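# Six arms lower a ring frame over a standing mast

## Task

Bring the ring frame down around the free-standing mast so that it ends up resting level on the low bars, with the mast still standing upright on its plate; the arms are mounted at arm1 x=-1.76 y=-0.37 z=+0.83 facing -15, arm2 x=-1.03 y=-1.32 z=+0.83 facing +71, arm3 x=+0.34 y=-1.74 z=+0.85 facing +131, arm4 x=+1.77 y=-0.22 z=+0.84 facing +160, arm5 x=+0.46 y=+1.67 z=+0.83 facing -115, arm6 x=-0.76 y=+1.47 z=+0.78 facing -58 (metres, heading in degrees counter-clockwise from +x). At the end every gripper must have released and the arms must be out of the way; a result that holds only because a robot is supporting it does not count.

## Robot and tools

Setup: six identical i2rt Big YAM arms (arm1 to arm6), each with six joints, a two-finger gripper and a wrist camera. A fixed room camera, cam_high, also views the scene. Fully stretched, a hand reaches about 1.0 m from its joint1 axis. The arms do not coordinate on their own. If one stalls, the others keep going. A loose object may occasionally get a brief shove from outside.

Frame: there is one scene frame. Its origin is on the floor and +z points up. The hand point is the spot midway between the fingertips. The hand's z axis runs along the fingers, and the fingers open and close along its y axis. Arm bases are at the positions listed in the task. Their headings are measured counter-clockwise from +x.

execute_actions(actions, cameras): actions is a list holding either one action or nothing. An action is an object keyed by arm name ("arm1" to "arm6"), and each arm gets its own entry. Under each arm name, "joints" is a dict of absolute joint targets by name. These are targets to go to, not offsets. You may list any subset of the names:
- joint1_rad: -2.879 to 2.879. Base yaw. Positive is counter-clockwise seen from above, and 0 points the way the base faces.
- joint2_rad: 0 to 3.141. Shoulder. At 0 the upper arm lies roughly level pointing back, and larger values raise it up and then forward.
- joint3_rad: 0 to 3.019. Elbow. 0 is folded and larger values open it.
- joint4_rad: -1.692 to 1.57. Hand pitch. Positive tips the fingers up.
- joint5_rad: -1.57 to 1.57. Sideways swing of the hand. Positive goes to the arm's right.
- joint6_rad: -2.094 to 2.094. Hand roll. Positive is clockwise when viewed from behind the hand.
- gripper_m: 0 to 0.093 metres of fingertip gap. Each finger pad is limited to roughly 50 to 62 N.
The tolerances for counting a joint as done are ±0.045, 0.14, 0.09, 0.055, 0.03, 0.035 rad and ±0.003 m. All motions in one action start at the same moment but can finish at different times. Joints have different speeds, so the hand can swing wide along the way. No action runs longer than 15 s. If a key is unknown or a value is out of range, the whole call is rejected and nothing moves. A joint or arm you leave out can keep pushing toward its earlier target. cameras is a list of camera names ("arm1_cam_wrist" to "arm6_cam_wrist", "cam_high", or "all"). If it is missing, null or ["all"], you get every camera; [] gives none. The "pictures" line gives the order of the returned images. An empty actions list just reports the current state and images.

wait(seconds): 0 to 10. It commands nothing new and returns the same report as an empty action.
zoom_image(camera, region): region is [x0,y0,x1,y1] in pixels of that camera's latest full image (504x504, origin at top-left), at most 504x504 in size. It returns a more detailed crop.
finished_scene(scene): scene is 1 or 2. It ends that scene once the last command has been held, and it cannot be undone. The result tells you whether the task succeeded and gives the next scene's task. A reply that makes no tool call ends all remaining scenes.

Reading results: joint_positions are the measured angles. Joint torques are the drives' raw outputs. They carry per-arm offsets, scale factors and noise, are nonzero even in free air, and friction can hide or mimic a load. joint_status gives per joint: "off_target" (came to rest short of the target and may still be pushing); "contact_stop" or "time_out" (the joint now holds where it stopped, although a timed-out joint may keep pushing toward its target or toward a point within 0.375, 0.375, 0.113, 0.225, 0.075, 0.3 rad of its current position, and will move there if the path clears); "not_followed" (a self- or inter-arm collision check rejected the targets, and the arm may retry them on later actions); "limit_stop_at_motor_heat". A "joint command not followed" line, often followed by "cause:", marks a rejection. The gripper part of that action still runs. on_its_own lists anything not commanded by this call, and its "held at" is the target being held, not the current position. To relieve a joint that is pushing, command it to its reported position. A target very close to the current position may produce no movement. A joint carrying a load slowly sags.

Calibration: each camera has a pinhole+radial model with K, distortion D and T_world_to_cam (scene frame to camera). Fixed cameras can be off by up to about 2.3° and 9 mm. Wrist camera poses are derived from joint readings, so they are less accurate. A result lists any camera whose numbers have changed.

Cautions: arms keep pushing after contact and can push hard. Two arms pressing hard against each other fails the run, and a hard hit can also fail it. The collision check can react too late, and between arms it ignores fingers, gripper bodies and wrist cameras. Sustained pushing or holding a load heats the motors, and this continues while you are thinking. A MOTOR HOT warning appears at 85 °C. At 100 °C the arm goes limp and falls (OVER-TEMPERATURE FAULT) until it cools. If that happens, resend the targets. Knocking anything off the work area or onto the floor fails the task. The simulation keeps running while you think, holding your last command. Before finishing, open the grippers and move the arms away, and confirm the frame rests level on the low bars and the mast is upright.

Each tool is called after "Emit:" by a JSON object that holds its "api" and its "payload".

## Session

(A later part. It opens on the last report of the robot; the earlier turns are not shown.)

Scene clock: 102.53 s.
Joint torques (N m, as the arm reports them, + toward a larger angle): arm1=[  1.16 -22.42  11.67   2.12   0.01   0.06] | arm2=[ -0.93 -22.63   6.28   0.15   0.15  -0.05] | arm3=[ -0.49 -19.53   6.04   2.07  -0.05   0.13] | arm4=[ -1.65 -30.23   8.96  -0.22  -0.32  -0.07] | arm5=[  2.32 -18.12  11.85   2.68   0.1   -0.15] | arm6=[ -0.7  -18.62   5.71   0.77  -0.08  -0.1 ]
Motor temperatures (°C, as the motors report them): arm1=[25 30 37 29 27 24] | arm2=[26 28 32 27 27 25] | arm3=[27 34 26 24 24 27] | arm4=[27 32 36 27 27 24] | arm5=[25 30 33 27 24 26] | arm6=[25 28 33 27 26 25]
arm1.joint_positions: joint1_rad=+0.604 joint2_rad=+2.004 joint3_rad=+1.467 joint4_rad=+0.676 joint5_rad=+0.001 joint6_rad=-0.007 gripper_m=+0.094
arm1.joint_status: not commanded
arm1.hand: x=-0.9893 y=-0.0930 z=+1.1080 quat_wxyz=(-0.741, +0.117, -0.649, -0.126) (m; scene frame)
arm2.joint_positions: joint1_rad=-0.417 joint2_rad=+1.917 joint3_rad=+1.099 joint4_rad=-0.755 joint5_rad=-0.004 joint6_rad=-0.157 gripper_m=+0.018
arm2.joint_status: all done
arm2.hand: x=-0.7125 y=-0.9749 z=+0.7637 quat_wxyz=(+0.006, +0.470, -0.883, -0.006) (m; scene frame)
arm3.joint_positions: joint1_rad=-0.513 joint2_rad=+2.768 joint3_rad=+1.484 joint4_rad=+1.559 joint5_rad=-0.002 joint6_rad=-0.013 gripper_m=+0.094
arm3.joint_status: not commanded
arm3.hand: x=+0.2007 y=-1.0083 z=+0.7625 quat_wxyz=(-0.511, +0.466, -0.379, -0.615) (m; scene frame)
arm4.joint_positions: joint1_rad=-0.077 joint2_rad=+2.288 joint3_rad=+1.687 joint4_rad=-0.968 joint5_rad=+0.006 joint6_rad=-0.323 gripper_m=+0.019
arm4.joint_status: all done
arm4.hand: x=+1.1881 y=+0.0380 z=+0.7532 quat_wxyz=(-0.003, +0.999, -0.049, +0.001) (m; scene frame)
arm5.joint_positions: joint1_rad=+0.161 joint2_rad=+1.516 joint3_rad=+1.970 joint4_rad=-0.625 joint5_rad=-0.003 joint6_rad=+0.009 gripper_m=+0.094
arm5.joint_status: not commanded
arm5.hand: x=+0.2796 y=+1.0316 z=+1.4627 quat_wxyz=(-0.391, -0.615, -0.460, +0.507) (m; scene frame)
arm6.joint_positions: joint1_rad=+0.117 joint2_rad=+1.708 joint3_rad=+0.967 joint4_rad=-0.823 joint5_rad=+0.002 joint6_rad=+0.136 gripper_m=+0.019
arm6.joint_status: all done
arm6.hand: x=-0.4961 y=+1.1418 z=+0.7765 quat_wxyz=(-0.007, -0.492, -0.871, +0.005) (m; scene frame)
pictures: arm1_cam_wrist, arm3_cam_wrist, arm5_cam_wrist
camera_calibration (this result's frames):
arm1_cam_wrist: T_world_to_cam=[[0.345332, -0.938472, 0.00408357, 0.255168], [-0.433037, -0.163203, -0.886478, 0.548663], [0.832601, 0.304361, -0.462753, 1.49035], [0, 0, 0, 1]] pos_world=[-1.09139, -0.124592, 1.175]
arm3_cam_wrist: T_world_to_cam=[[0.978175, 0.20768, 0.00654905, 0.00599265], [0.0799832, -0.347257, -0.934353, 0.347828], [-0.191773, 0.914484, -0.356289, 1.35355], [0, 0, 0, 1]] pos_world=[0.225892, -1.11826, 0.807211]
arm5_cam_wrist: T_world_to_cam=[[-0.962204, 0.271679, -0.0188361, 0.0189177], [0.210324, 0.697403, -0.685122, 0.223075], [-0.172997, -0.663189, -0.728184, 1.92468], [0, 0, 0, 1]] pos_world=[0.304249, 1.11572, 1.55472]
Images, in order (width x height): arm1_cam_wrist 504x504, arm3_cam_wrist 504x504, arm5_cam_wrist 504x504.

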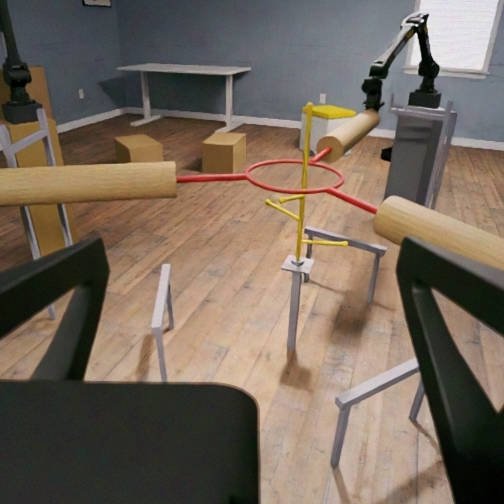

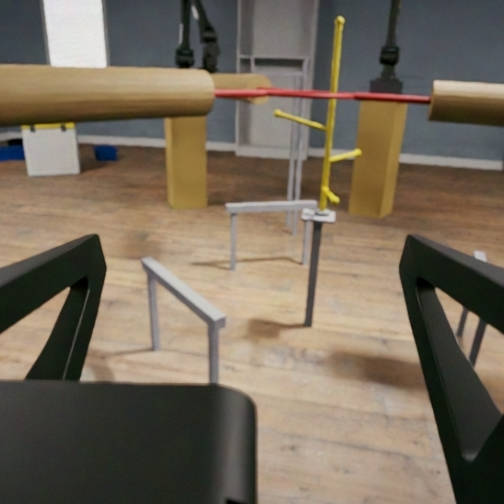

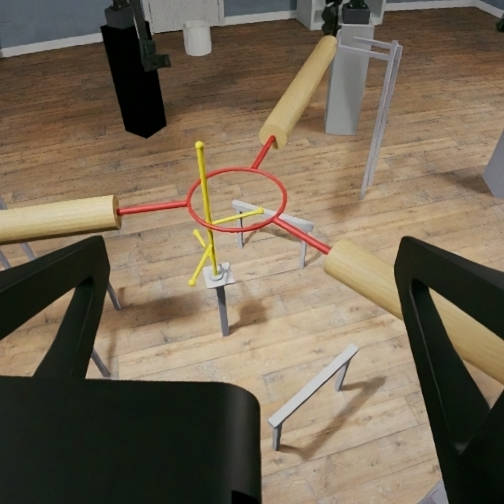

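Emit:
{"api": "execute_actions", "payload": {"actions": [{"arm2":{"joints":{"joint2_rad":2.115,"joint3_rad":1.1,"joint4_rad":-0.49}},"arm4":{"joints":{"joint2_rad":2.415,"joint3_rad":1.72,"joint4_rad":-0.795}},"arm6":{"joints":{"joint2_rad":1.955,"joint3_rad":0.91,"joint4_rad":-0.48}}}], "cameras": ["arm3_cam_wrist","arm5_cam_wrist","arm1_cam_wrist"]}}

Scene clock: 109.87 s.
Joint torques (N m, as the arm reports them, + toward a larger angle): arm1=[  1.15 -22.46  11.65   2.1    0.01   0.06] | arm2=[ -0.8  -23.19   4.58  -0.05   0.11  -0.09] | arm3=[ -0.4  -19.35   6.02   2.08  -0.05   0.13] | arm4=[ -2.62 -29.49   9.01  -0.69  -0.2   -0.13] | arm5=[  2.3  -18.2   11.77   2.62   0.05  -0.17] | arm6=[ -0.85 -18.79   3.36   0.49  -0.08  -0.09]
Motor temperatures (°C, as the motors report them): arm1=[25 31 38 29 27 24] | arm2=[26 29 31 27 27 24] | arm3=[27 35 26 24 24 27] | arm4=[27 33 35 27 27 24] | arm5=[25 30 33 27 24 26] | arm6=[25 28 32 27 26 24]
arm1.joint_positions: joint1_rad=+0.604 joint2_rad=+2.004 joint3_rad=+1.467 joint4_rad=+0.676 joint5_rad=+0.001 joint6_rad=-0.007 gripper_m=+0.094
arm1.joint_status: not commanded
arm1.hand: x=-0.9893 y=-0.0930 z=+1.1080 quat_wxyz=(-0.741, +0.117, -0.649, -0.126) (m; scene frame)
arm2.joint_positions: joint1_rad=-0.417 joint2_rad=+2.162 joint3_rad=+1.090 joint4_rad=-0.489 joint5_rad=-0.003 joint6_rad=-0.154 gripper_m=+0.018
arm2.joint_status: all done
arm2.hand: x=-0.7145 y=-0.9750 z=+0.6502 quat_wxyz=(+0.001, +0.469, -0.883, -0.007) (m; scene frame)
arm3.joint_positions: joint1_rad=-0.513 joint2_rad=+2.768 joint3_rad=+1.484 joint4_rad=+1.559 joint5_rad=-0.002 joint6_rad=-0.013 gripper_m=+0.094
arm3.joint_status: not commanded
arm3.hand: x=+0.2007 y=-1.0083 z=+0.7625 quat_wxyz=(-0.511, +0.466, -0.379, -0.615) (m; scene frame)
arm4.joint_positions: joint1_rad=-0.068 joint2_rad=+2.470 joint3_rad=+1.691 joint4_rad=-0.777 joint5_rad=+0.003 joint6_rad=-0.315 gripper_m=+0.019
arm4.joint_status: all done
arm4.hand: x=+1.1869 y=+0.0320 z=+0.6426 quat_wxyz=(-0.003, +0.999, -0.049, -0.006) (m; scene frame)
arm5.joint_positions: joint1_rad=+0.161 joint2_rad=+1.516 joint3_rad=+1.970 joint4_rad=-0.625 joint5_rad=-0.003 joint6_rad=+0.009 gripper_m=+0.094
arm5.joint_status: not commanded
arm5.hand: x=+0.2796 y=+1.0316 z=+1.4627 quat_wxyz=(-0.391, -0.615, -0.460, +0.507) (m; scene frame)
arm6.joint_positions: joint1_rad=+0.117 joint2_rad=+1.979 joint3_rad=+0.915 joint4_rad=-0.472 joint5_rad=+0.002 joint6_rad=+0.136 gripper_m=+0.019
arm6.joint_status: all done
arm6.hand: x=-0.4932 y=+1.1376 z=+0.6554 quat_wxyz=(-0.020, -0.492, -0.870, +0.011) (m; scene frame)
pictures: arm1_cam_wrist, arm3_cam_wrist, arm5_cam_wrist
camera_calibration (this result's frames):
arm1_cam_wrist: T_world_to_cam=[[0.345332, -0.938472, 0.00408357, 0.255168], [-0.433037, -0.163203, -0.886478, 0.548663], [0.832601, 0.304361, -0.462753, 1.49035], [0, 0, 0, 1]] pos_world=[-1.09139, -0.124592, 1.175]
arm3_cam_wrist: T_world_to_cam=[[0.978175, 0.20768, 0.00654905, 0.00599265], [0.0799832, -0.347257, -0.934353, 0.347828], [-0.191773, 0.914484, -0.356289, 1.35355], [0, 0, 0, 1]] pos_world=[0.225892, -1.11826, 0.807211]
arm5_cam_wrist: T_world_to_cam=[[-0.962204, 0.271679, -0.0188361, 0.0189177], [0.210324, 0.697403, -0.685122, 0.223075], [-0.172997, -0.663189, -0.728184, 1.92468], [0, 0, 0, 1]] pos_world=[0.304249, 1.11572, 1.55472]
Images, in order (width x height): arm1_cam_wrist 504x504, arm3_cam_wrist 504x504, arm5_cam_wrist 504x504.

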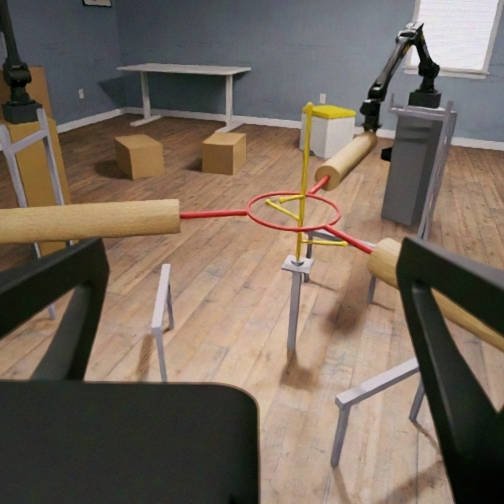

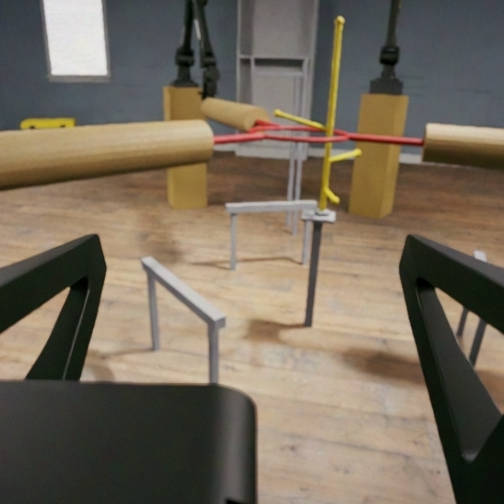

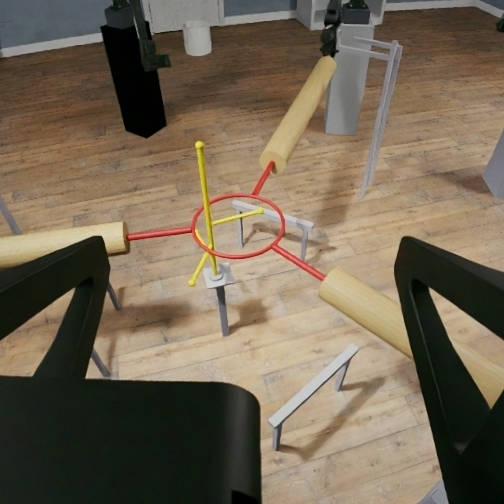

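Emit:
{"api": "execute_actions", "payload": {"actions": [{"arm2":{"joints":{"joint1_rad":-0.465,"joint6_rad":-0.2,"joint2_rad":2.21,"joint3_rad":1.345,"joint4_rad":-0.625}},"arm4":{"joints":{"joint1_rad":-0.16,"joint6_rad":-0.41,"joint2_rad":2.335,"joint3_rad":1.53,"joint4_rad":-0.69}},"arm6":{"joints":{"joint1_rad":0.28,"joint6_rad":0.3,"joint2_rad":1.995,"joint3_rad":1.01,"joint4_rad":-0.535}}}], "cameras": []}}

Emit:
{"api": "execute_actions", "payload": {"actions": [{"arm2":{"joints":{"joint1_rad":-0.505,"joint6_rad":-0.245,"joint2_rad":2.315,"joint3_rad":1.585,"joint4_rad":-0.76}},"arm4":{"joints":{"joint1_rad":-0.26,"joint6_rad":-0.51,"joint2_rad":2.27,"joint3_rad":1.37,"joint4_rad":-0.6}},"arm6":{"joints":{"joint1_rad":0.411,"joint6_rad":0.44,"joint2_rad":2.045,"joint3_rad":1.115,"joint4_rad":-0.59}}}], "cameras": ["arm3_cam_wrist","arm5_cam_wrist","arm1_cam_wrist"]}}

Scene clock: 115.80 s.
Joint torques (N m, as the arm reports them, + toward a larger angle): arm1=[  1.22 -22.35  11.68   2.1    0.01   0.06] | arm2=[ -1.34 -24.23   7.11  -0.34   0.02  -0.21] | arm3=[ -0.42 -19.37   6.06   2.1   -0.04   0.13] | arm4=[ -1.28 -27.64   6.82   0.26  -0.16  -0.09] | arm5=[  2.58 -18.01  11.8    2.59   0.08  -0.18] | arm6=[ -1.72 -18.21   5.97   0.41   0.05  -0.12]
Motor temperatures (°C, as the motors report them): arm1=[25 31 38 29 27 24] | arm2=[26 29 30 27 27 24] | arm3=[27 35 26 24 24 27] | arm4=[27 33 34 27 27 24] | arm5=[25 30 33 27 24 26] | arm6=[25 28 31 27 26 24]
arm1.joint_positions: joint1_rad=+0.604 joint2_rad=+2.004 joint3_rad=+1.467 joint4_rad=+0.676 joint5_rad=+0.001 joint6_rad=-0.007 gripper_m=+0.094
arm1.joint_status: not commanded
arm1.hand: x=-0.9893 y=-0.0930 z=+1.1080 quat_wxyz=(-0.741, +0.117, -0.649, -0.126) (m; scene frame)
arm2.joint_positions: joint1_rad=-0.458 joint2_rad=+2.242 joint3_rad=+1.312 joint4_rad=-0.616 joint5_rad=-0.001 joint6_rad=-0.187 gripper_m=+0.018
arm2.joint_status: all done
arm2.hand: x=-0.6501 y=-0.9389 z=+0.6568 quat_wxyz=(-0.007, +0.466, -0.885, -0.008) (m; scene frame)
arm3.joint_positions: joint1_rad=-0.513 joint2_rad=+2.768 joint3_rad=+1.484 joint4_rad=+1.559 joint5_rad=-0.002 joint6_rad=-0.013 gripper_m=+0.094
arm3.joint_status: not commanded
arm3.hand: x=+0.2007 y=-1.0083 z=+0.7625 quat_wxyz=(-0.511, +0.466, -0.379, -0.615) (m; scene frame)
arm4.joint_positions: joint1_rad=-0.165 joint2_rad=+2.386 joint3_rad=+1.518 joint4_rad=-0.693 joint5_rad=+0.002 joint6_rad=-0.405 gripper_m=+0.019
arm4.joint_status: all done
arm4.hand: x=+1.2518 y=+0.0660 z=+0.6469 quat_wxyz=(-0.002, +0.999, -0.052, -0.003) (m; scene frame)
arm5.joint_positions: joint1_rad=+0.161 joint2_rad=+1.516 joint3_rad=+1.970 joint4_rad=-0.625 joint5_rad=-0.003 joint6_rad=+0.009 gripper_m=+0.094
arm5.joint_status: not commanded
arm5.hand: x=+0.2796 y=+1.0316 z=+1.4627 quat_wxyz=(-0.391, -0.615, -0.460, +0.507) (m; scene frame)
arm6.joint_positions: joint1_rad=+0.288 joint2_rad=+2.004 joint3_rad=+0.984 joint4_rad=-0.524 joint5_rad=-0.001 joint6_rad=+0.305 gripper_m=+0.019
arm6.joint_status: all done
arm6.hand: x=-0.4249 y=+1.1753 z=+0.6580 quat_wxyz=(-0.017, -0.491, -0.871, +0.005) (m; scene frame)
pictures: none
No camera images: the call's "cameras" was empty. Leave "cameras" out to get every camera's image.

Scene clock: 116.83 s.
Joint torques (N m, as the arm reports them, + toward a larger angle): arm1=[  1.25 -22.49  11.69   2.12   0.     0.06] | arm2=[ -0.95 -27.19   8.12  -0.54   0.02  -0.22] | arm3=[ -0.34 -19.35   6.03   2.14  -0.05   0.12] | arm4=[ -1.78 -25.96   5.77   0.1   -0.12  -0.13] | arm5=[  2.97 -18.    11.76   2.65   0.09  -0.16] | arm6=[ -1.51 -20.14   5.95   0.29   0.08  -0.04]
Motor temperatures (°C, as the motors report them): arm1=[25 31 38 29 27 24] | arm2=[26 29 30 27 27 24] | arm3=[27 35 26 24 24 27] | arm4=[27 33 33 27 27 24] | arm5=[25 30 33 27 24 26] | arm6=[25 28 31 27 26 24]
arm1.joint_positions: joint1_rad=+0.604 joint2_rad=+2.004 joint3_rad=+1.467 joint4_rad=+0.676 joint5_rad=+0.001 joint6_rad=-0.007 gripper_m=+0.094
arm1.joint_status: not commanded
arm1.hand: x=-0.9893 y=-0.0930 z=+1.1080 quat_wxyz=(-0.741, +0.117, -0.649, -0.126) (m; scene frame)
arm2.joint_positions: joint1_rad=-0.502 joint2_rad=+2.353 joint3_rad=+1.549 joint4_rad=-0.744 joint5_rad=-0.001 joint6_rad=-0.231 gripper_m=+0.018
arm2.joint_status: all done
arm2.hand: x=-0.5873 y=-0.9145 z=+0.6535 quat_wxyz=(-0.006, +0.466, -0.885, -0.007) (m; scene frame)
arm3.joint_positions: joint1_rad=-0.513 joint2_rad=+2.768 joint3_rad=+1.484 joint4_rad=+1.559 joint5_rad=-0.002 joint6_rad=-0.013 gripper_m=+0.094
arm3.joint_status: not commanded
arm3.hand: x=+0.2007 y=-1.0083 z=+0.7625 quat_wxyz=(-0.511, +0.466, -0.379, -0.615) (m; scene frame)
arm4.joint_positions: joint1_rad=-0.261 joint2_rad=+2.320 joint3_rad=+1.363 joint4_rad=-0.600 joint5_rad=+0.001 joint6_rad=-0.502 gripper_m=+0.019
arm4.joint_status: all done
arm4.hand: x=+1.3149 y=+0.0911 z=+0.6470 quat_wxyz=(-0.004, +0.999, -0.052, -0.005) (m; scene frame)
arm5.joint_positions: joint1_rad=+0.161 joint2_rad=+1.516 joint3_rad=+1.970 joint4_rad=-0.625 joint5_rad=-0.003 joint6_rad=+0.009 gripper_m=+0.094
arm5.joint_status: not commanded
arm5.hand: x=+0.2796 y=+1.0316 z=+1.4627 quat_wxyz=(-0.391, -0.615, -0.460, +0.507) (m; scene frame)
arm6.joint_positions: joint1_rad=+0.417 joint2_rad=+2.059 joint3_rad=+1.093 joint4_rad=-0.576 joint5_rad=-0.001 joint6_rad=+0.437 gripper_m=+0.019
arm6.joint_status: all done
arm6.hand: x=-0.3603 y=+1.2016 z=+0.6568 quat_wxyz=(-0.018, -0.492, -0.870, +0.004) (m; scene frame)
pictures: arm1_cam_wrist, arm3_cam_wrist, arm5_cam_wrist
camera_calibration (this result's frames):
arm1_cam_wrist: T_world_to_cam=[[0.345332, -0.938472, 0.00408357, 0.255168], [-0.433037, -0.163203, -0.886478, 0.548663], [0.832601, 0.304361, -0.462753, 1.49035], [0, 0, 0, 1]] pos_world=[-1.09139, -0.124592, 1.175]
arm3_cam_wrist: T_world_to_cam=[[0.978175, 0.20768, 0.00654905, 0.00599265], [0.0799832, -0.347257, -0.934353, 0.347828], [-0.191773, 0.914484, -0.356289, 1.35355], [0, 0, 0, 1]] pos_world=[0.225892, -1.11826, 0.807211]
arm5_cam_wrist: T_world_to_cam=[[-0.962204, 0.271679, -0.0188361, 0.0189177], [0.210324, 0.697403, -0.685122, 0.223075], [-0.172997, -0.663189, -0.728184, 1.92468], [0, 0, 0, 1]] pos_world=[0.304249, 1.11572, 1.55472]
Images, in order (width x height): arm1_cam_wrist 504x504, arm3_cam_wrist 504x504, arm5_cam_wrist 504x504.

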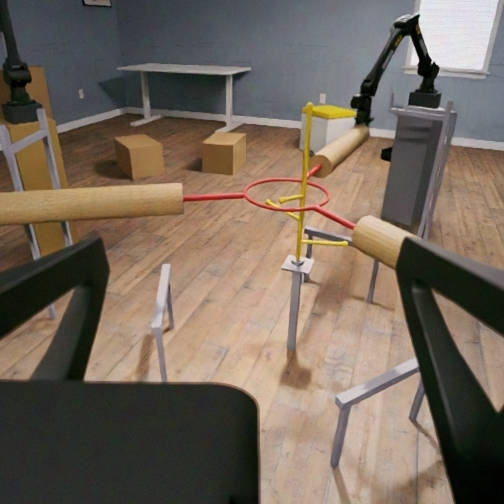

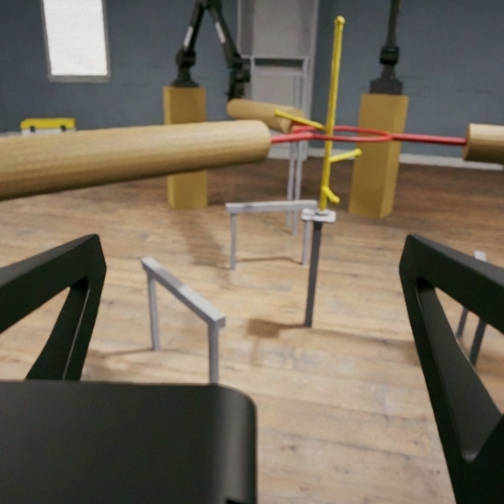

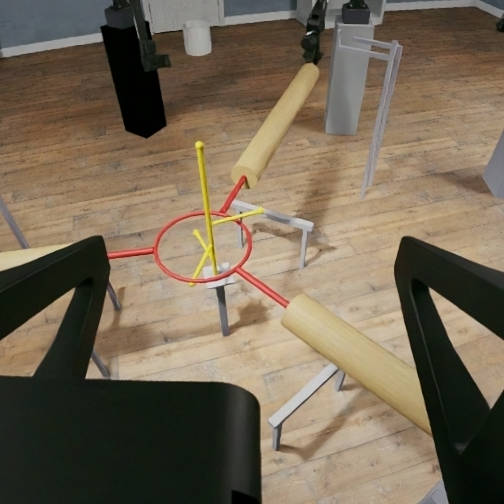

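Emit:
{"api": "execute_actions", "payload": {"actions": [{"arm2":{"joints":{"joint1_rad":-0.487,"joint6_rad":-0.22,"joint2_rad":2.5,"joint3_rad":1.575,"joint4_rad":-0.58}},"arm4":{"joints":{"joint1_rad":-0.228,"joint6_rad":-0.47,"joint2_rad":2.53,"joint3_rad":1.545,"joint4_rad":-0.51}},"arm6":{"joints":{"joint1_rad":0.372,"joint6_rad":0.39,"joint2_rad":2.285,"joint3_rad":1.105,"joint4_rad":-0.36}},"arm3":{"joints":{"joint2_rad":2.95}}}], "cameras": ["arm3_cam_wrist","arm5_cam_wrist","arm1_cam_wrist"]}}

Scene clock: 123.40 s.
Joint torques (N m, as the arm reports them, + toward a larger angle): arm1=[  1.16 -22.44  11.69   2.12   0.01   0.06] | arm2=[ -0.81 -28.16   5.8   -0.29   0.03  -0.07] | arm3=[ -0.38 -18.45   4.07   2.18  -0.05   0.12] | arm4=[ -2.51 -26.94   6.13  -0.17  -0.17  -0.11] | arm5=[  2.69 -18.29  11.72   2.75   0.04  -0.17] | arm6=[  0.04 -22.18   2.88   0.38   0.01  -0.06]
Motor temperatures (°C, as the motors report them): arm1=[25 31 38 29 27 24] | arm2=[26 30 30 27 27 24] | arm3=[27 35 26 24 24 27] | arm4=[27 33 32 27 27 24] | arm5=[25 30 33 27 24 26] | arm6=[25 29 31 27 26 24]
arm1.joint_positions: joint1_rad=+0.604 joint2_rad=+2.004 joint3_rad=+1.467 joint4_rad=+0.676 joint5_rad=+0.001 joint6_rad=-0.007 gripper_m=+0.094
arm1.joint_status: not commanded
arm1.hand: x=-0.9893 y=-0.0930 z=+1.1080 quat_wxyz=(-0.741, +0.117, -0.649, -0.126) (m; scene frame)
arm2.joint_positions: joint1_rad=-0.485 joint2_rad=+2.551 joint3_rad=+1.555 joint4_rad=-0.572 joint5_rad=-0.001 joint6_rad=-0.222 gripper_m=+0.018
arm2.joint_status: all done
arm2.hand: x=-0.6137 y=-0.9238 z=+0.5418 quat_wxyz=(+0.004, +0.468, -0.883, -0.005) (m; scene frame)
arm3.joint_positions: joint1_rad=-0.513 joint2_rad=+2.969 joint3_rad=+1.488 joint4_rad=+1.559 joint5_rad=-0.002 joint6_rad=-0.013 gripper_m=+0.094
arm3.joint_status: all done
arm3.hand: x=+0.2113 y=-1.0643 z=+0.6235 quat_wxyz=(-0.470, +0.525, -0.426, -0.567) (m; scene frame)
arm4.joint_positions: joint1_rad=-0.220 joint2_rad=+2.575 joint3_rad=+1.527 joint4_rad=-0.503 joint5_rad=+0.002 joint6_rad=-0.465 gripper_m=+0.019
arm4.joint_status: all done
arm4.hand: x=+1.2855 y=+0.0831 z=+0.5434 quat_wxyz=(-0.005, +0.999, -0.050, -0.008) (m; scene frame)
arm5.joint_positions: joint1_rad=+0.161 joint2_rad=+1.516 joint3_rad=+1.970 joint4_rad=-0.625 joint5_rad=-0.003 joint6_rad=+0.009 gripper_m=+0.094
arm5.joint_status: not commanded
arm5.hand: x=+0.2796 y=+1.0316 z=+1.4627 quat_wxyz=(-0.391, -0.615, -0.460, +0.507) (m; scene frame)
arm6.joint_positions: joint1_rad=+0.361 joint2_rad=+2.312 joint3_rad=+1.102 joint4_rad=-0.348 joint5_rad=+0.000 joint6_rad=+0.388 gripper_m=+0.019
arm6.joint_status: all done
arm6.hand: x=-0.3904 y=+1.1892 z=+0.5444 quat_wxyz=(-0.010, -0.495, -0.869, +0.004) (m; scene frame)
pictures: arm1_cam_wrist, arm3_cam_wrist, arm5_cam_wrist
camera_calibration (this result's frames):
arm1_cam_wrist: T_world_to_cam=[[0.345332, -0.938472, 0.00408357, 0.255168], [-0.433037, -0.163203, -0.886478, 0.548663], [0.832601, 0.304361, -0.462753, 1.49035], [0, 0, 0, 1]] pos_world=[-1.09139, -0.124592, 1.175]
arm3_cam_wrist: T_world_to_cam=[[0.977842, 0.209314, 0.00351025, 0.011914], [0.114223, -0.519409, -0.846857, -0.0473679], [-0.175436, 0.828494, -0.531809, 1.37171], [0, 0, 0, 1]] pos_world=[0.234408, -1.16355, 0.689333]
arm5_cam_wrist: T_world_to_cam=[[-0.962204, 0.271679, -0.0188361, 0.0189177], [0.210324, 0.697403, -0.685122, 0.223075], [-0.172997, -0.663189, -0.728184, 1.92468], [0, 0, 0, 1]] pos_world=[0.304249, 1.11572, 1.55472]
Images, in order (width x height): arm1_cam_wrist 504x504, arm3_cam_wrist 504x504, arm5_cam_wrist 504x504.

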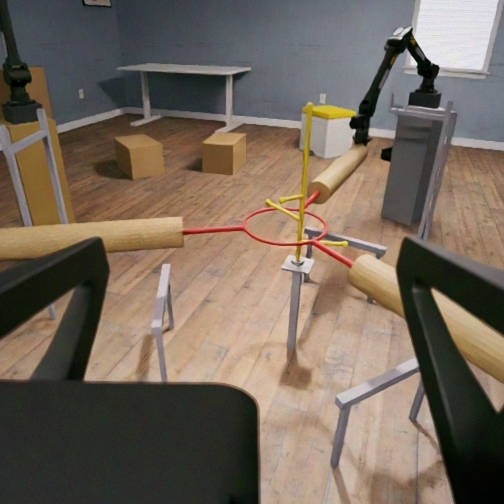

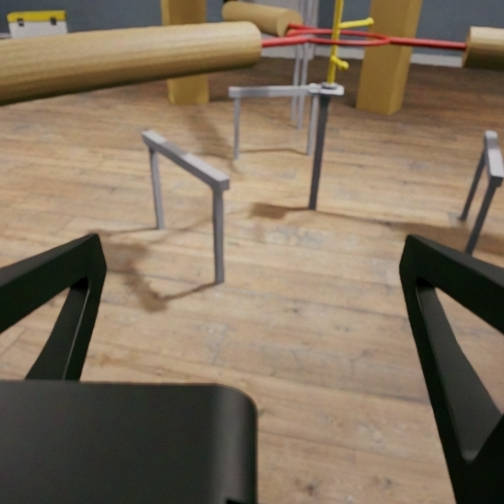

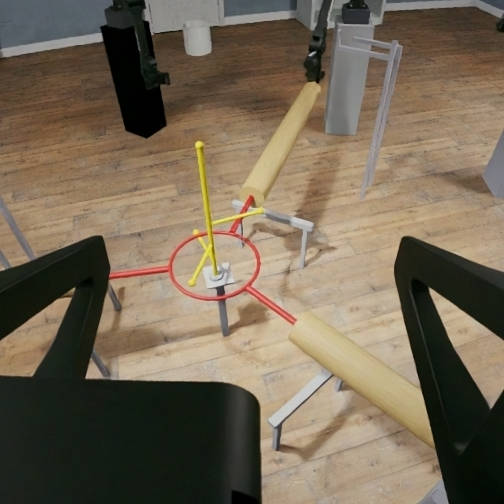

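Emit:
{"api": "execute_actions", "payload": {"actions": [{"arm2":{"joints":{"joint1_rad":-0.56,"joint6_rad":-0.3,"joint2_rad":2.42,"joint3_rad":1.365,"joint4_rad":-0.46}},"arm4":{"joints":{"joint1_rad":-0.113,"joint6_rad":-0.355,"joint2_rad":2.5,"joint3_rad":1.44,"joint4_rad":-0.46}},"arm6":{"joints":{"joint1_rad":0.255,"joint6_rad":0.27,"joint2_rad":2.315,"joint3_rad":1.225,"joint4_rad":-0.44}},"arm3":{"joints":{"joint2_rad":2.85}}}], "cameras": []}}

Emit:
{"api": "execute_actions", "payload": {"actions": [{"arm2":{"joints":{"joint1_rad":-0.65,"joint6_rad":-0.39,"joint2_rad":2.36,"joint3_rad":1.19,"joint4_rad":-0.35}},"arm4":{"joints":{"joint1_rad":0.009,"joint6_rad":-0.235,"joint2_rad":2.48,"joint3_rad":1.385,"joint4_rad":-0.42}},"arm6":{"joints":{"joint1_rad":0.148,"joint6_rad":0.16,"joint2_rad":2.36,"joint3_rad":1.355,"joint4_rad":-0.525}}}], "cameras": ["arm3_cam_wrist","arm5_cam_wrist","arm1_cam_wrist"]}}

Scene clock: 131.97 s.
Joint torques (N m, as the arm reports them, + toward a larger angle): arm1=[  1.18 -22.4   11.65   2.14   0.     0.07] | arm2=[ -0.23 -25.5    4.4    0.05  -0.03  -0.16] | arm3=[ -0.39 -16.97   4.7    2.1   -0.04   0.12] | arm4=[ -2.79 -25.98   4.55  -0.06  -0.1   -0.21] | arm5=[  2.64 -17.96  11.77   2.67   0.05  -0.17] | arm6=[ -0.3  -21.5    4.22   0.44   0.    -0.13]
Motor temperatures (°C, as the motors report them): arm1=[25 31 38 29 27 24] | arm2=[26 30 29 27 27 24] | arm3=[27 35 26 24 24 27] | arm4=[27 34 32 27 27 24] | arm5=[25 30 34 27 24 26] | arm6=[25 29 30 27 25 24]
arm1.joint_positions: joint1_rad=+0.604 joint2_rad=+2.004 joint3_rad=+1.467 joint4_rad=+0.676 joint5_rad=+0.001 joint6_rad=-0.007 gripper_m=+0.094
arm1.joint_status: not commanded
arm1.hand: x=-0.9893 y=-0.0930 z=+1.1080 quat_wxyz=(-0.741, +0.117, -0.649, -0.126) (m; scene frame)
arm2.joint_positions: joint1_rad=-0.565 joint2_rad=+2.464 joint3_rad=+1.356 joint4_rad=-0.462 joint5_rad=+0.001 joint6_rad=-0.291 gripper_m=+0.018
arm2.joint_status: all done
arm2.hand: x=-0.6241 y=-0.9920 z=+0.5505 quat_wxyz=(+0.005, +0.464, -0.886, -0.004) (m; scene frame)
arm3.joint_positions: joint1_rad=-0.513 joint2_rad=+2.846 joint3_rad=+1.491 joint4_rad=+1.559 joint5_rad=-0.002 joint6_rad=-0.013 gripper_m=+0.094
arm3.joint_status: all done
arm3.hand: x=+0.2038 y=-1.0249 z=+0.7093 quat_wxyz=(-0.497, +0.487, -0.396, -0.599) (m; scene frame)
arm4.joint_positions: joint1_rad=-0.100 joint2_rad=+2.547 joint3_rad=+1.433 joint4_rad=-0.455 joint5_rad=+0.001 joint6_rad=-0.339 gripper_m=+0.019
arm4.joint_status: all done
arm4.hand: x=+1.2795 y=+0.0095 z=+0.5415 quat_wxyz=(+0.000, +0.999, -0.053, +0.000) (m; scene frame)
arm5.joint_positions: joint1_rad=+0.161 joint2_rad=+1.516 joint3_rad=+1.970 joint4_rad=-0.625 joint5_rad=-0.003 joint6_rad=+0.009 gripper_m=+0.094
arm5.joint_status: not commanded
arm5.hand: x=+0.2796 y=+1.0316 z=+1.4627 quat_wxyz=(-0.391, -0.615, -0.460, +0.507) (m; scene frame)
arm6.joint_positions: joint1_rad=+0.245 joint2_rad=+2.322 joint3_rad=+1.213 joint4_rad=-0.431 joint5_rad=+0.000 joint6_rad=+0.273 gripper_m=+0.019
arm6.joint_status: all done
arm6.hand: x=-0.3953 y=+1.1195 z=+0.5574 quat_wxyz=(-0.018, -0.495, -0.868, +0.007) (m; scene frame)
pictures: none
No camera images: the call's "cameras" was empty. Leave "cameras" out to get every camera's image.

Scene clock: 133.07 s.
Joint torques (N m, as the arm reports them, + toward a larger angle): arm1=[  1.12 -22.34  11.68   2.11   0.01   0.07] | arm2=[ -0.42 -23.66   3.33   0.07  -0.04  -0.17] | arm3=[ -0.38 -17.77   4.87   2.09  -0.04   0.12] | arm4=[ -2.82 -25.72   3.94   0.    -0.03  -0.16] | arm5=[  2.5  -18.42  11.7    2.71   0.06  -0.19] | arm6=[ -0.07 -23.26   5.08   0.24  -0.06  -0.13]
Motor temperatures (°C, as the motors report them): arm1=[25 31 38 29 27 24] | arm2=[26 30 29 27 26 24] | arm3=[27 35 26 24 24 27] | arm4=[27 34 31 27 27 24] | arm5=[25 30 34 27 24 26] | arm6=[25 29 30 27 25 24]
arm1.joint_positions: joint1_rad=+0.604 joint2_rad=+2.004 joint3_rad=+1.467 joint4_rad=+0.676 joint5_rad=+0.001 joint6_rad=-0.007 gripper_m=+0.094
arm1.joint_status: not commanded
arm1.hand: x=-0.9893 y=-0.0930 z=+1.1080 quat_wxyz=(-0.741, +0.117, -0.649, -0.126) (m; scene frame)
arm2.joint_positions: joint1_rad=-0.652 joint2_rad=+2.399 joint3_rad=+1.183 joint4_rad=-0.352 joint5_rad=+0.001 joint6_rad=-0.380 gripper_m=+0.018
arm2.joint_status: all done
arm2.hand: x=-0.6381 y=-1.0569 z=+0.5560 quat_wxyz=(+0.004, +0.465, -0.885, -0.004) (m; scene frame)
arm3.joint_positions: joint1_rad=-0.513 joint2_rad=+2.846 joint3_rad=+1.491 joint4_rad=+1.559 joint5_rad=-0.002 joint6_rad=-0.013 gripper_m=+0.094
arm3.joint_status: not commanded
arm3.hand: x=+0.2038 y=-1.0249 z=+0.7093 quat_wxyz=(-0.497, +0.487, -0.396, -0.599) (m; scene frame)
arm4.joint_positions: joint1_rad=+0.018 joint2_rad=+2.525 joint3_rad=+1.384 joint4_rad=-0.417 joint5_rad=+0.000 joint6_rad=-0.221 gripper_m=+0.019
arm4.joint_status: all done
arm4.hand: x=+1.2656 y=-0.0535 z=+0.5444 quat_wxyz=(-0.001, +0.999, -0.053, -0.005) (m; scene frame)
arm5.joint_positions: joint1_rad=+0.161 joint2_rad=+1.516 joint3_rad=+1.970 joint4_rad=-0.625 joint5_rad=-0.003 joint6_rad=+0.009 gripper_m=+0.094
arm5.joint_status: not commanded
arm5.hand: x=+0.2796 y=+1.0316 z=+1.4627 quat_wxyz=(-0.391, -0.615, -0.460, +0.507) (m; scene frame)
arm6.joint_positions: joint1_rad=+0.139 joint2_rad=+2.371 joint3_rad=+1.340 joint4_rad=-0.512 joint5_rad=+0.001 joint6_rad=+0.164 gripper_m=+0.019
arm6.joint_status: all done
arm6.hand: x=-0.4115 y=+1.0545 z=+0.5566 quat_wxyz=(-0.016, -0.495, -0.869, +0.008) (m; scene frame)
pictures: arm1_cam_wrist, arm3_cam_wrist, arm5_cam_wrist
camera_calibration (this result's frames):
arm1_cam_wrist: T_world_to_cam=[[0.345332, -0.938472, 0.00408357, 0.255168], [-0.433037, -0.163203, -0.886478, 0.548663], [0.832601, 0.304361, -0.462753, 1.49035], [0, 0, 0, 1]] pos_world=[-1.09139, -0.124592, 1.175]
arm3_cam_wrist: T_world_to_cam=[[0.978044, 0.208328, 0.00550743, 0.00819927], [0.0925104, -0.410328, -0.907233, 0.20564], [-0.186742, 0.887823, -0.420591, 1.36765], [0, 0, 0, 1]] pos_world=[0.228354, -1.13156, 0.761739]
arm5_cam_wrist: T_world_to_cam=[[-0.962204, 0.271679, -0.0188361, 0.0189177], [0.210324, 0.697403, -0.685122, 0.223075], [-0.172997, -0.663189, -0.728184, 1.92468], [0, 0, 0, 1]] pos_world=[0.304249, 1.11572, 1.55472]
Images, in order (width x height): arm1_cam_wrist 504x504, arm3_cam_wrist 504x504, arm5_cam_wrist 504x504.

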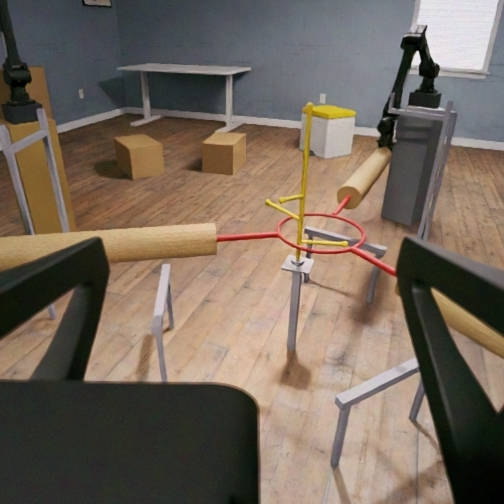

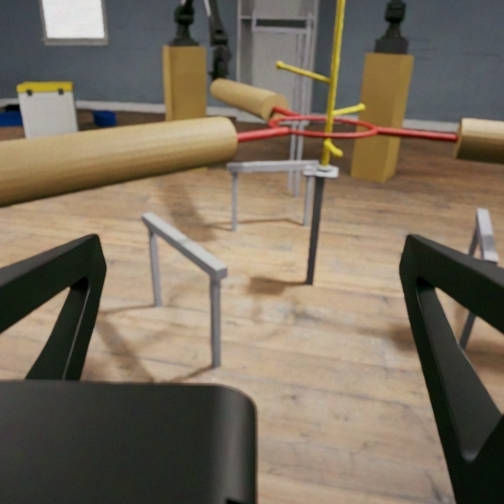

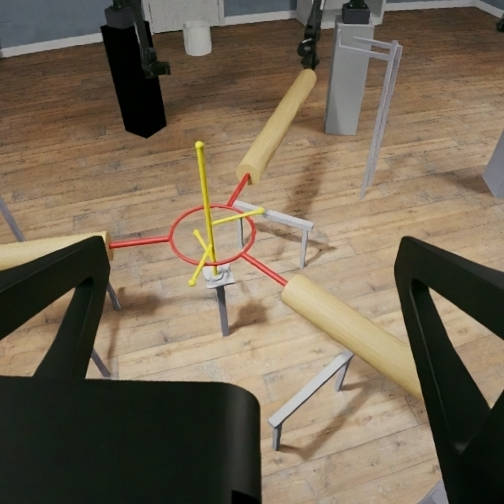

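Emit:
{"api": "execute_actions", "payload": {"actions": [{"arm2":{"joints":{"joint2_rad":2.605,"joint3_rad":1.35,"joint4_rad":-0.245}},"arm4":{"joints":{"joint2_rad":2.72,"joint3_rad":1.555,"joint4_rad":-0.35}},"arm6":{"joints":{"joint2_rad":2.585,"joint3_rad":1.455,"joint4_rad":-0.41}}}], "cameras": ["arm1_cam_wrist"]}}

Emit:
{"api": "execute_actions", "payload": {"actions": [{"arm2":{"joints":{"joint1_rad":-0.535,"joint6_rad":-0.265,"joint2_rad":2.62,"joint3_rad":1.405,"joint4_rad":-0.295}},"arm4":{"joints":{"joint1_rad":-0.072,"joint6_rad":-0.32,"joint2_rad":2.765,"joint3_rad":1.705,"joint4_rad":-0.46}},"arm6":{"joints":{"joint1_rad":0.192,"joint6_rad":0.21,"joint2_rad":2.535,"joint3_rad":1.255,"joint4_rad":-0.27}}}], "cameras": ["arm3_cam_wrist","arm5_cam_wrist","arm1_cam_wrist"]}}

Scene clock: 141.53 s.
Joint torques (N m, as the arm reports them, + toward a larger angle): arm1=[  1.16 -22.45  11.7    2.08   0.01   0.06] | arm2=[ -0.55 -25.44   2.7    0.12   0.08  -0.16] | arm3=[ -0.34 -17.48   4.79   2.12  -0.04   0.12] | arm4=[ -1.74 -25.49   3.89   0.03  -0.19  -0.1 ] | arm5=[  2.66 -18.15  11.86   2.6    0.07  -0.18] | arm6=[ -0.46 -25.23   3.39   0.16  -0.08  -0.1 ]
Motor temperatures (°C, as the motors report them): arm1=[25 31 39 29 27 24] | arm2=[26 30 28 27 26 24] | arm3=[27 35 25 24 24 27] | arm4=[27 34 31 27 27 24] | arm5=[25 30 34 27 24 26] | arm6=[25 29 30 27 25 24]
arm1.joint_positions: joint1_rad=+0.604 joint2_rad=+2.004 joint3_rad=+1.467 joint4_rad=+0.676 joint5_rad=+0.001 joint6_rad=-0.007 gripper_m=+0.094
arm1.joint_status: not commanded
arm1.hand: x=-0.9893 y=-0.0930 z=+1.1080 quat_wxyz=(-0.741, +0.117, -0.649, -0.126) (m; scene frame)
arm2.joint_positions: joint1_rad=-0.652 joint2_rad=+2.655 joint3_rad=+1.342 joint4_rad=-0.249 joint5_rad=-0.002 joint6_rad=-0.382 gripper_m=+0.018
arm2.joint_status: all done
arm2.hand: x=-0.6337 y=-1.0520 z=+0.4556 quat_wxyz=(+0.001, +0.466, -0.885, -0.006) (m; scene frame)
arm3.joint_positions: joint1_rad=-0.513 joint2_rad=+2.846 joint3_rad=+1.491 joint4_rad=+1.559 joint5_rad=-0.002 joint6_rad=-0.013 gripper_m=+0.094
arm3.joint_status: not commanded
arm3.hand: x=+0.2038 y=-1.0249 z=+0.7093 quat_wxyz=(-0.497, +0.487, -0.396, -0.599) (m; scene frame)
arm4.joint_positions: joint1_rad=+0.007 joint2_rad=+2.758 joint3_rad=+1.546 joint4_rad=-0.345 joint5_rad=+0.003 joint6_rad=-0.232 gripper_m=+0.019
arm4.joint_status: all done
arm4.hand: x=+1.2644 y=-0.0463 z=+0.4492 quat_wxyz=(-0.003, +0.999, -0.053, -0.005) (m; scene frame)
arm5.joint_positions: joint1_rad=+0.161 joint2_rad=+1.516 joint3_rad=+1.970 joint4_rad=-0.625 joint5_rad=-0.003 joint6_rad=+0.009 gripper_m=+0.094
arm5.joint_status: not commanded
arm5.hand: x=+0.2796 y=+1.0316 z=+1.4627 quat_wxyz=(-0.391, -0.615, -0.460, +0.507) (m; scene frame)
arm6.joint_positions: joint1_rad=+0.140 joint2_rad=+2.609 joint3_rad=+1.451 joint4_rad=-0.394 joint5_rad=+0.001 joint6_rad=+0.163 gripper_m=+0.019
arm6.joint_status: all done
arm6.hand: x=-0.4134 y=+1.0570 z=+0.4529 quat_wxyz=(-0.012, -0.494, -0.869, +0.007) (m; scene frame)
pictures: arm1_cam_wrist
camera_calibration (this result's frames):
arm1_cam_wrist: T_world_to_cam=[[0.345332, -0.938472, 0.00408357, 0.255168], [-0.433037, -0.163203, -0.886478, 0.548663], [0.832601, 0.304361, -0.462753, 1.49035], [0, 0, 0, 1]] pos_world=[-1.09139, -0.124592, 1.175]
Images, in order (width x height): arm1_cam_wrist 504x504.

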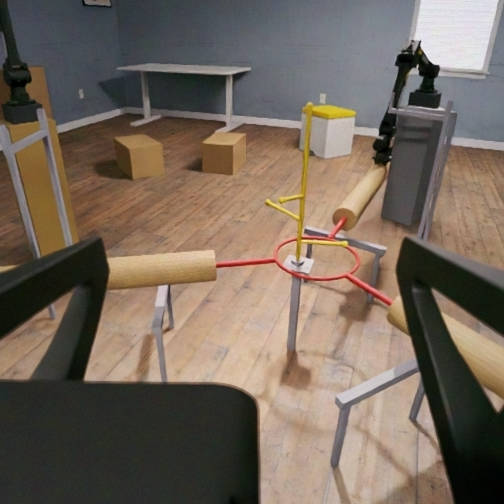

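Scene clock: 142.57 s.
Joint torques (N m, as the arm reports them, + toward a larger angle): arm1=[  1.15 -22.44  11.68   2.12   0.     0.06] | arm2=[ -2.   -24.52   3.54  -0.28   0.08  -0.12] | arm3=[ -0.37 -17.64   4.8    2.08  -0.04   0.13] | arm4=[ -1.51 -25.68   4.77  -0.33  -0.19   0.  ] | arm5=[  2.63 -18.    11.79   2.64   0.07  -0.16] | arm6=[ -0.54 -24.09   1.52   0.38  -0.08  -0.02]
Motor temperatures (°C, as the motors report them): arm1=[25 31 39 29 27 24] | arm2=[26 30 28 27 26 24] | arm3=[27 35 25 24 24 27] | arm4=[27 34 31 27 27 24] | arm5=[25 30 34 27 24 26] | arm6=[25 29 30 27 25 24]
arm1.joint_positions: joint1_rad=+0.604 joint2_rad=+2.004 joint3_rad=+1.467 joint4_rad=+0.676 joint5_rad=+0.001 joint6_rad=-0.007 gripper_m=+0.094
arm1.joint_status: not commanded
arm1.hand: x=-0.9893 y=-0.0930 z=+1.1080 quat_wxyz=(-0.741, +0.117, -0.649, -0.126) (m; scene frame)
arm2.joint_positions: joint1_rad=-0.522 joint2_rad=+2.655 joint3_rad=+1.390 joint4_rad=-0.287 joint5_rad=-0.002 joint6_rad=-0.261 gripper_m=+0.018
arm2.joint_status: all done
arm2.hand: x=-0.6569 y=-0.9884 z=+0.4612 quat_wxyz=(-0.004, +0.470, -0.883, -0.007) (m; scene frame)
arm3.joint_positions: joint1_rad=-0.513 joint2_rad=+2.846 joint3_rad=+1.491 joint4_rad=+1.559 joint5_rad=-0.002 joint6_rad=-0.013 gripper_m=+0.094
arm3.joint_status: not commanded
arm3.hand: x=+0.2038 y=-1.0249 z=+0.7093 quat_wxyz=(-0.497, +0.487, -0.396, -0.599) (m; scene frame)
arm4.joint_positions: joint1_rad=-0.082 joint2_rad=+2.793 joint3_rad=+1.697 joint4_rad=-0.448 joint5_rad=+0.003 joint6_rad=-0.325 gripper_m=+0.019
arm4.joint_status: all done
arm4.hand: x=+1.2400 y=+0.0174 z=+0.4540 quat_wxyz=(-0.006, +0.999, -0.051, -0.011) (m; scene frame)
arm5.joint_positions: joint1_rad=+0.161 joint2_rad=+1.516 joint3_rad=+1.970 joint4_rad=-0.625 joint5_rad=-0.003 joint6_rad=+0.009 gripper_m=+0.094
arm5.joint_status: not commanded
arm5.hand: x=+0.2796 y=+1.0316 z=+1.4627 quat_wxyz=(-0.391, -0.615, -0.460, +0.507) (m; scene frame)
arm6.joint_positions: joint1_rad=+0.187 joint2_rad=+2.571 joint3_rad=+1.262 joint4_rad=-0.261 joint5_rad=+0.001 joint6_rad=+0.204 gripper_m=+0.019
arm6.joint_status: all done
arm6.hand: x=-0.4375 y=+1.1205 z=+0.4470 quat_wxyz=(-0.004, -0.491, -0.871, +0.004) (m; scene frame)
pictures: arm1_cam_wrist, arm3_cam_wrist, arm5_cam_wrist
camera_calibration (this result's frames):
arm1_cam_wrist: T_world_to_cam=[[0.345332, -0.938472, 0.00408357, 0.255168], [-0.433037, -0.163203, -0.886478, 0.548663], [0.832601, 0.304361, -0.462753, 1.49035], [0, 0, 0, 1]] pos_world=[-1.09139, -0.124592, 1.175]
arm3_cam_wrist: T_world_to_cam=[[0.978044, 0.208328, 0.00550743, 0.00819927], [0.0925104, -0.410328, -0.907233, 0.20564], [-0.186742, 0.887823, -0.420591, 1.36765], [0, 0, 0, 1]] pos_world=[0.228354, -1.13156, 0.761739]
arm5_cam_wrist: T_world_to_cam=[[-0.962204, 0.271679, -0.0188361, 0.0189177], [0.210324, 0.697403, -0.685122, 0.223075], [-0.172997, -0.663189, -0.728184, 1.92468], [0, 0, 0, 1]] pos_world=[0.304249, 1.11572, 1.55472]
Images, in order (width x height): arm1_cam_wrist 504x504, arm3_cam_wrist 504x504, arm5_cam_wrist 504x504.

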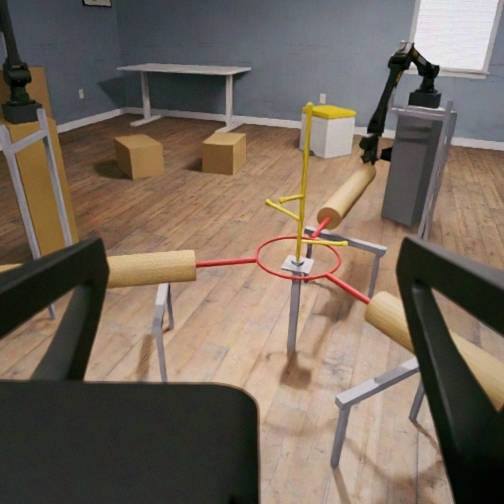

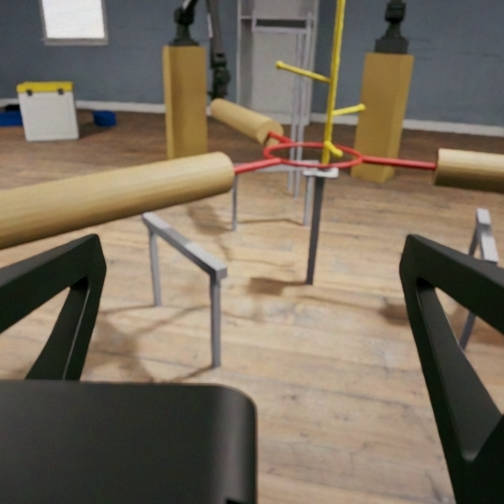

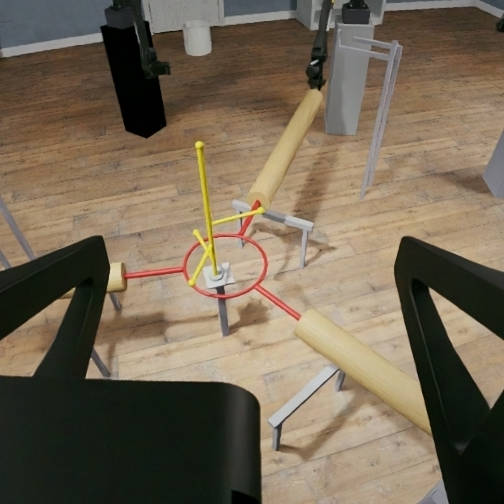

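Emit:
{"api": "execute_actions", "payload": {"actions": [{"arm2":{"joints":{"joint2_rad":2.88,"joint3_rad":1.615,"joint4_rad":-0.25}},"arm4":{"joints":{"joint2_rad":3.035,"joint3_rad":1.955,"joint4_rad":-0.455}},"arm6":{"joints":{"joint2_rad":2.78,"joint3_rad":1.445,"joint4_rad":-0.21}}}], "cameras": ["arm3_cam_wrist","cam_high"]}}

Scene clock: 147.07 s.
Joint torques (N m, as the arm reports them, + toward a larger angle): arm1=[  1.18 -22.4   11.67   2.11   0.01   0.06] | arm2=[ -1.23 -24.57   2.78   0.11  -0.03  -0.12] | arm3=[ -0.41 -17.56   4.8    2.12  -0.04   0.12] | arm4=[ -1.84 -25.75   5.48  -0.52  -0.22  -0.12] | arm5=[  2.3  -18.28  11.76   2.59   0.07  -0.17] | arm6=[ -0.73 -23.65   1.7    0.63   0.11  -0.02]
Motor temperatures (°C, as the motors report them): arm1=[25 32 39 29 27 24] | arm2=[26 31 28 27 26 24] | arm3=[27 35 25 24 24 27] | arm4=[27 34 31 27 27 24] | arm5=[25 30 34 27 24 26] | arm6=[25 29 29 27 25 24]
arm1.joint_positions: joint1_rad=+0.604 joint2_rad=+2.004 joint3_rad=+1.467 joint4_rad=+0.676 joint5_rad=+0.001 joint6_rad=-0.007 gripper_m=+0.094
arm1.joint_status: not commanded
arm1.hand: x=-0.9893 y=-0.0930 z=+1.1080 quat_wxyz=(-0.741, +0.117, -0.649, -0.126) (m; scene frame)
arm2.joint_positions: joint1_rad=-0.531 joint2_rad=+2.912 joint3_rad=+1.606 joint4_rad=-0.254 joint5_rad=+0.001 joint6_rad=-0.261 gripper_m=+0.018
arm2.joint_status: all done
arm2.hand: x=-0.6543 y=-0.9913 z=+0.3597 quat_wxyz=(+0.000, +0.466, -0.885, -0.005) (m; scene frame)
arm3.joint_positions: joint1_rad=-0.513 joint2_rad=+2.846 joint3_rad=+1.491 joint4_rad=+1.559 joint5_rad=-0.002 joint6_rad=-0.013 gripper_m=+0.094
arm3.joint_status: not commanded
arm3.hand: x=+0.2038 y=-1.0249 z=+0.7093 quat_wxyz=(-0.497, +0.487, -0.396, -0.599) (m; scene frame)
arm4.joint_positions: joint1_rad=-0.071 joint2_rad=+3.056 joint3_rad=+1.937 joint4_rad=-0.441 joint5_rad=+0.004 joint6_rad=-0.316 gripper_m=+0.019
arm4.joint_status: all done
arm4.hand: x=+1.2444 y=+0.0083 z=+0.3494 quat_wxyz=(-0.003, +0.999, -0.050, -0.004) (m; scene frame)
arm5.joint_positions: joint1_rad=+0.161 joint2_rad=+1.516 joint3_rad=+1.970 joint4_rad=-0.625 joint5_rad=-0.003 joint6_rad=+0.009 gripper_m=+0.094
arm5.joint_status: not commanded
arm5.hand: x=+0.2796 y=+1.0316 z=+1.4627 quat_wxyz=(-0.391, -0.615, -0.460, +0.507) (m; scene frame)
arm6.joint_positions: joint1_rad=+0.188 joint2_rad=+2.801 joint3_rad=+1.446 joint4_rad=-0.205 joint5_rad=-0.003 joint6_rad=+0.206 gripper_m=+0.019
arm6.joint_status: all done
arm6.hand: x=-0.4300 y=+1.1135 z=+0.3581 quat_wxyz=(-0.009, -0.492, -0.871, +0.003) (m; scene frame)
pictures: arm3_cam_wrist, cam_high
camera_calibration (this result's frames):
arm3_cam_wrist: T_world_to_cam=[[0.978044, 0.208328, 0.00550743, 0.00819927], [0.0925104, -0.410328, -0.907233, 0.20564], [-0.186742, 0.887823, -0.420591, 1.36765], [0, 0, 0, 1]] pos_world=[0.228354, -1.13156, 0.761739]
Images, in order (width x height): arm3_cam_wrist 504x504, cam_high 504x504.

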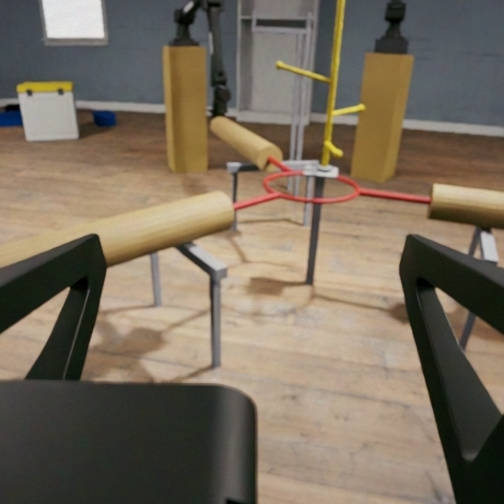

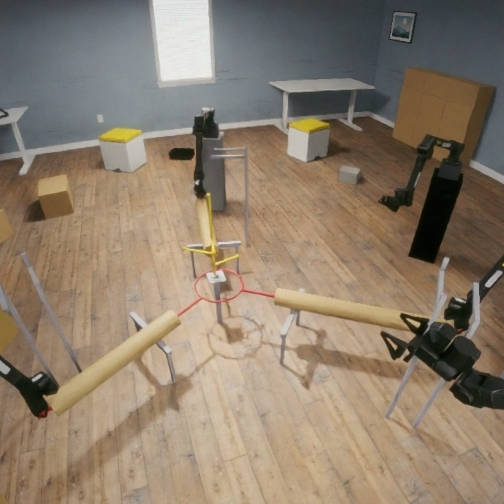

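Emit:
{"api": "execute_actions", "payload": {"actions": [{"arm2":{"joints":{"joint2_rad":2.96,"joint3_rad":1.685}},"arm4":{"joints":{"joint2_rad":3.12,"joint3_rad":2.04}},"arm6":{"joints":{"joint2_rad":2.86,"joint3_rad":1.505}}}], "cameras": []}}

Scene clock: 149.90 s.
Joint torques (N m, as the arm reports them, + toward a larger angle): arm1=[  1.11 -22.49  11.69   2.11   0.01   0.06] | arm2=[ -1.11 -18.33   6.95   0.81  -0.04  -0.12] | arm3=[ -0.31 -17.63   4.84   2.12  -0.04   0.12] | arm4=[ -2.08 -18.87   9.82   1.64  -0.25  -0.1 ] | arm5=[  2.39 -18.02  11.64   2.55   0.06  -0.18] | arm6=[ -0.83 -16.71   5.19   1.31   0.06  -0.03]
Motor temperatures (°C, as the motors report them): arm1=[25 32 39 29 27 24] | arm2=[26 31 28 27 26 24] | arm3=[27 35 25 24 24 27] | arm4=[27 34 31 27 27 24] | arm5=[25 30 34 27 24 26] | arm6=[25 29 29 27 25 24]
arm1.joint_positions: joint1_rad=+0.604 joint2_rad=+2.004 joint3_rad=+1.467 joint4_rad=+0.676 joint5_rad=+0.001 joint6_rad=-0.007 gripper_m=+0.094
arm1.joint_status: not commanded
arm1.hand: x=-0.9893 y=-0.0930 z=+1.1080 quat_wxyz=(-0.741, +0.117, -0.649, -0.126) (m; scene frame)
arm2.joint_positions: joint1_rad=-0.531 joint2_rad=+2.917 joint3_rad=+1.617 joint4_rad=-0.273 joint5_rad=+0.001 joint6_rad=-0.261 gripper_m=+0.018
arm2.joint_status: all done
arm2.hand: x=-0.6546 y=-0.9916 z=+0.3586 quat_wxyz=(+0.006, +0.466, -0.885, -0.004) (m; scene frame)
arm3.joint_positions: joint1_rad=-0.513 joint2_rad=+2.846 joint3_rad=+1.491 joint4_rad=+1.559 joint5_rad=-0.002 joint6_rad=-0.013 gripper_m=+0.094
arm3.joint_status: not commanded
arm3.hand: x=+0.2038 y=-1.0249 z=+0.7093 quat_wxyz=(-0.497, +0.487, -0.396, -0.599) (m; scene frame)
arm4.joint_positions: joint1_rad=-0.071 joint2_rad=+3.074 joint3_rad=+1.977 joint4_rad=-0.490 joint5_rad=+0.005 joint6_rad=-0.315 gripper_m=+0.019
arm4.joint_status: all done
arm4.hand: x=+1.2440 y=+0.0086 z=+0.3465 quat_wxyz=(+0.001, +0.999, -0.050, +0.009) (m; scene frame)
arm5.joint_positions: joint1_rad=+0.161 joint2_rad=+1.516 joint3_rad=+1.970 joint4_rad=-0.625 joint5_rad=-0.003 joint6_rad=+0.009 gripper_m=+0.094
arm5.joint_status: not commanded
arm5.hand: x=+0.2796 y=+1.0316 z=+1.4627 quat_wxyz=(-0.391, -0.615, -0.460, +0.507) (m; scene frame)
arm6.joint_positions: joint1_rad=+0.188 joint2_rad=+2.805 joint3_rad=+1.458 joint4_rad=-0.227 joint5_rad=-0.002 joint6_rad=+0.206 gripper_m=+0.019
arm6.joint_status: all done
arm6.hand: x=-0.4302 y=+1.1134 z=+0.3574 quat_wxyz=(-0.002, -0.492, -0.871, +0.002) (m; scene frame)
pictures: none
No camera images: the call's "cameras" was empty. Leave "cameras" out to get every camera's image.


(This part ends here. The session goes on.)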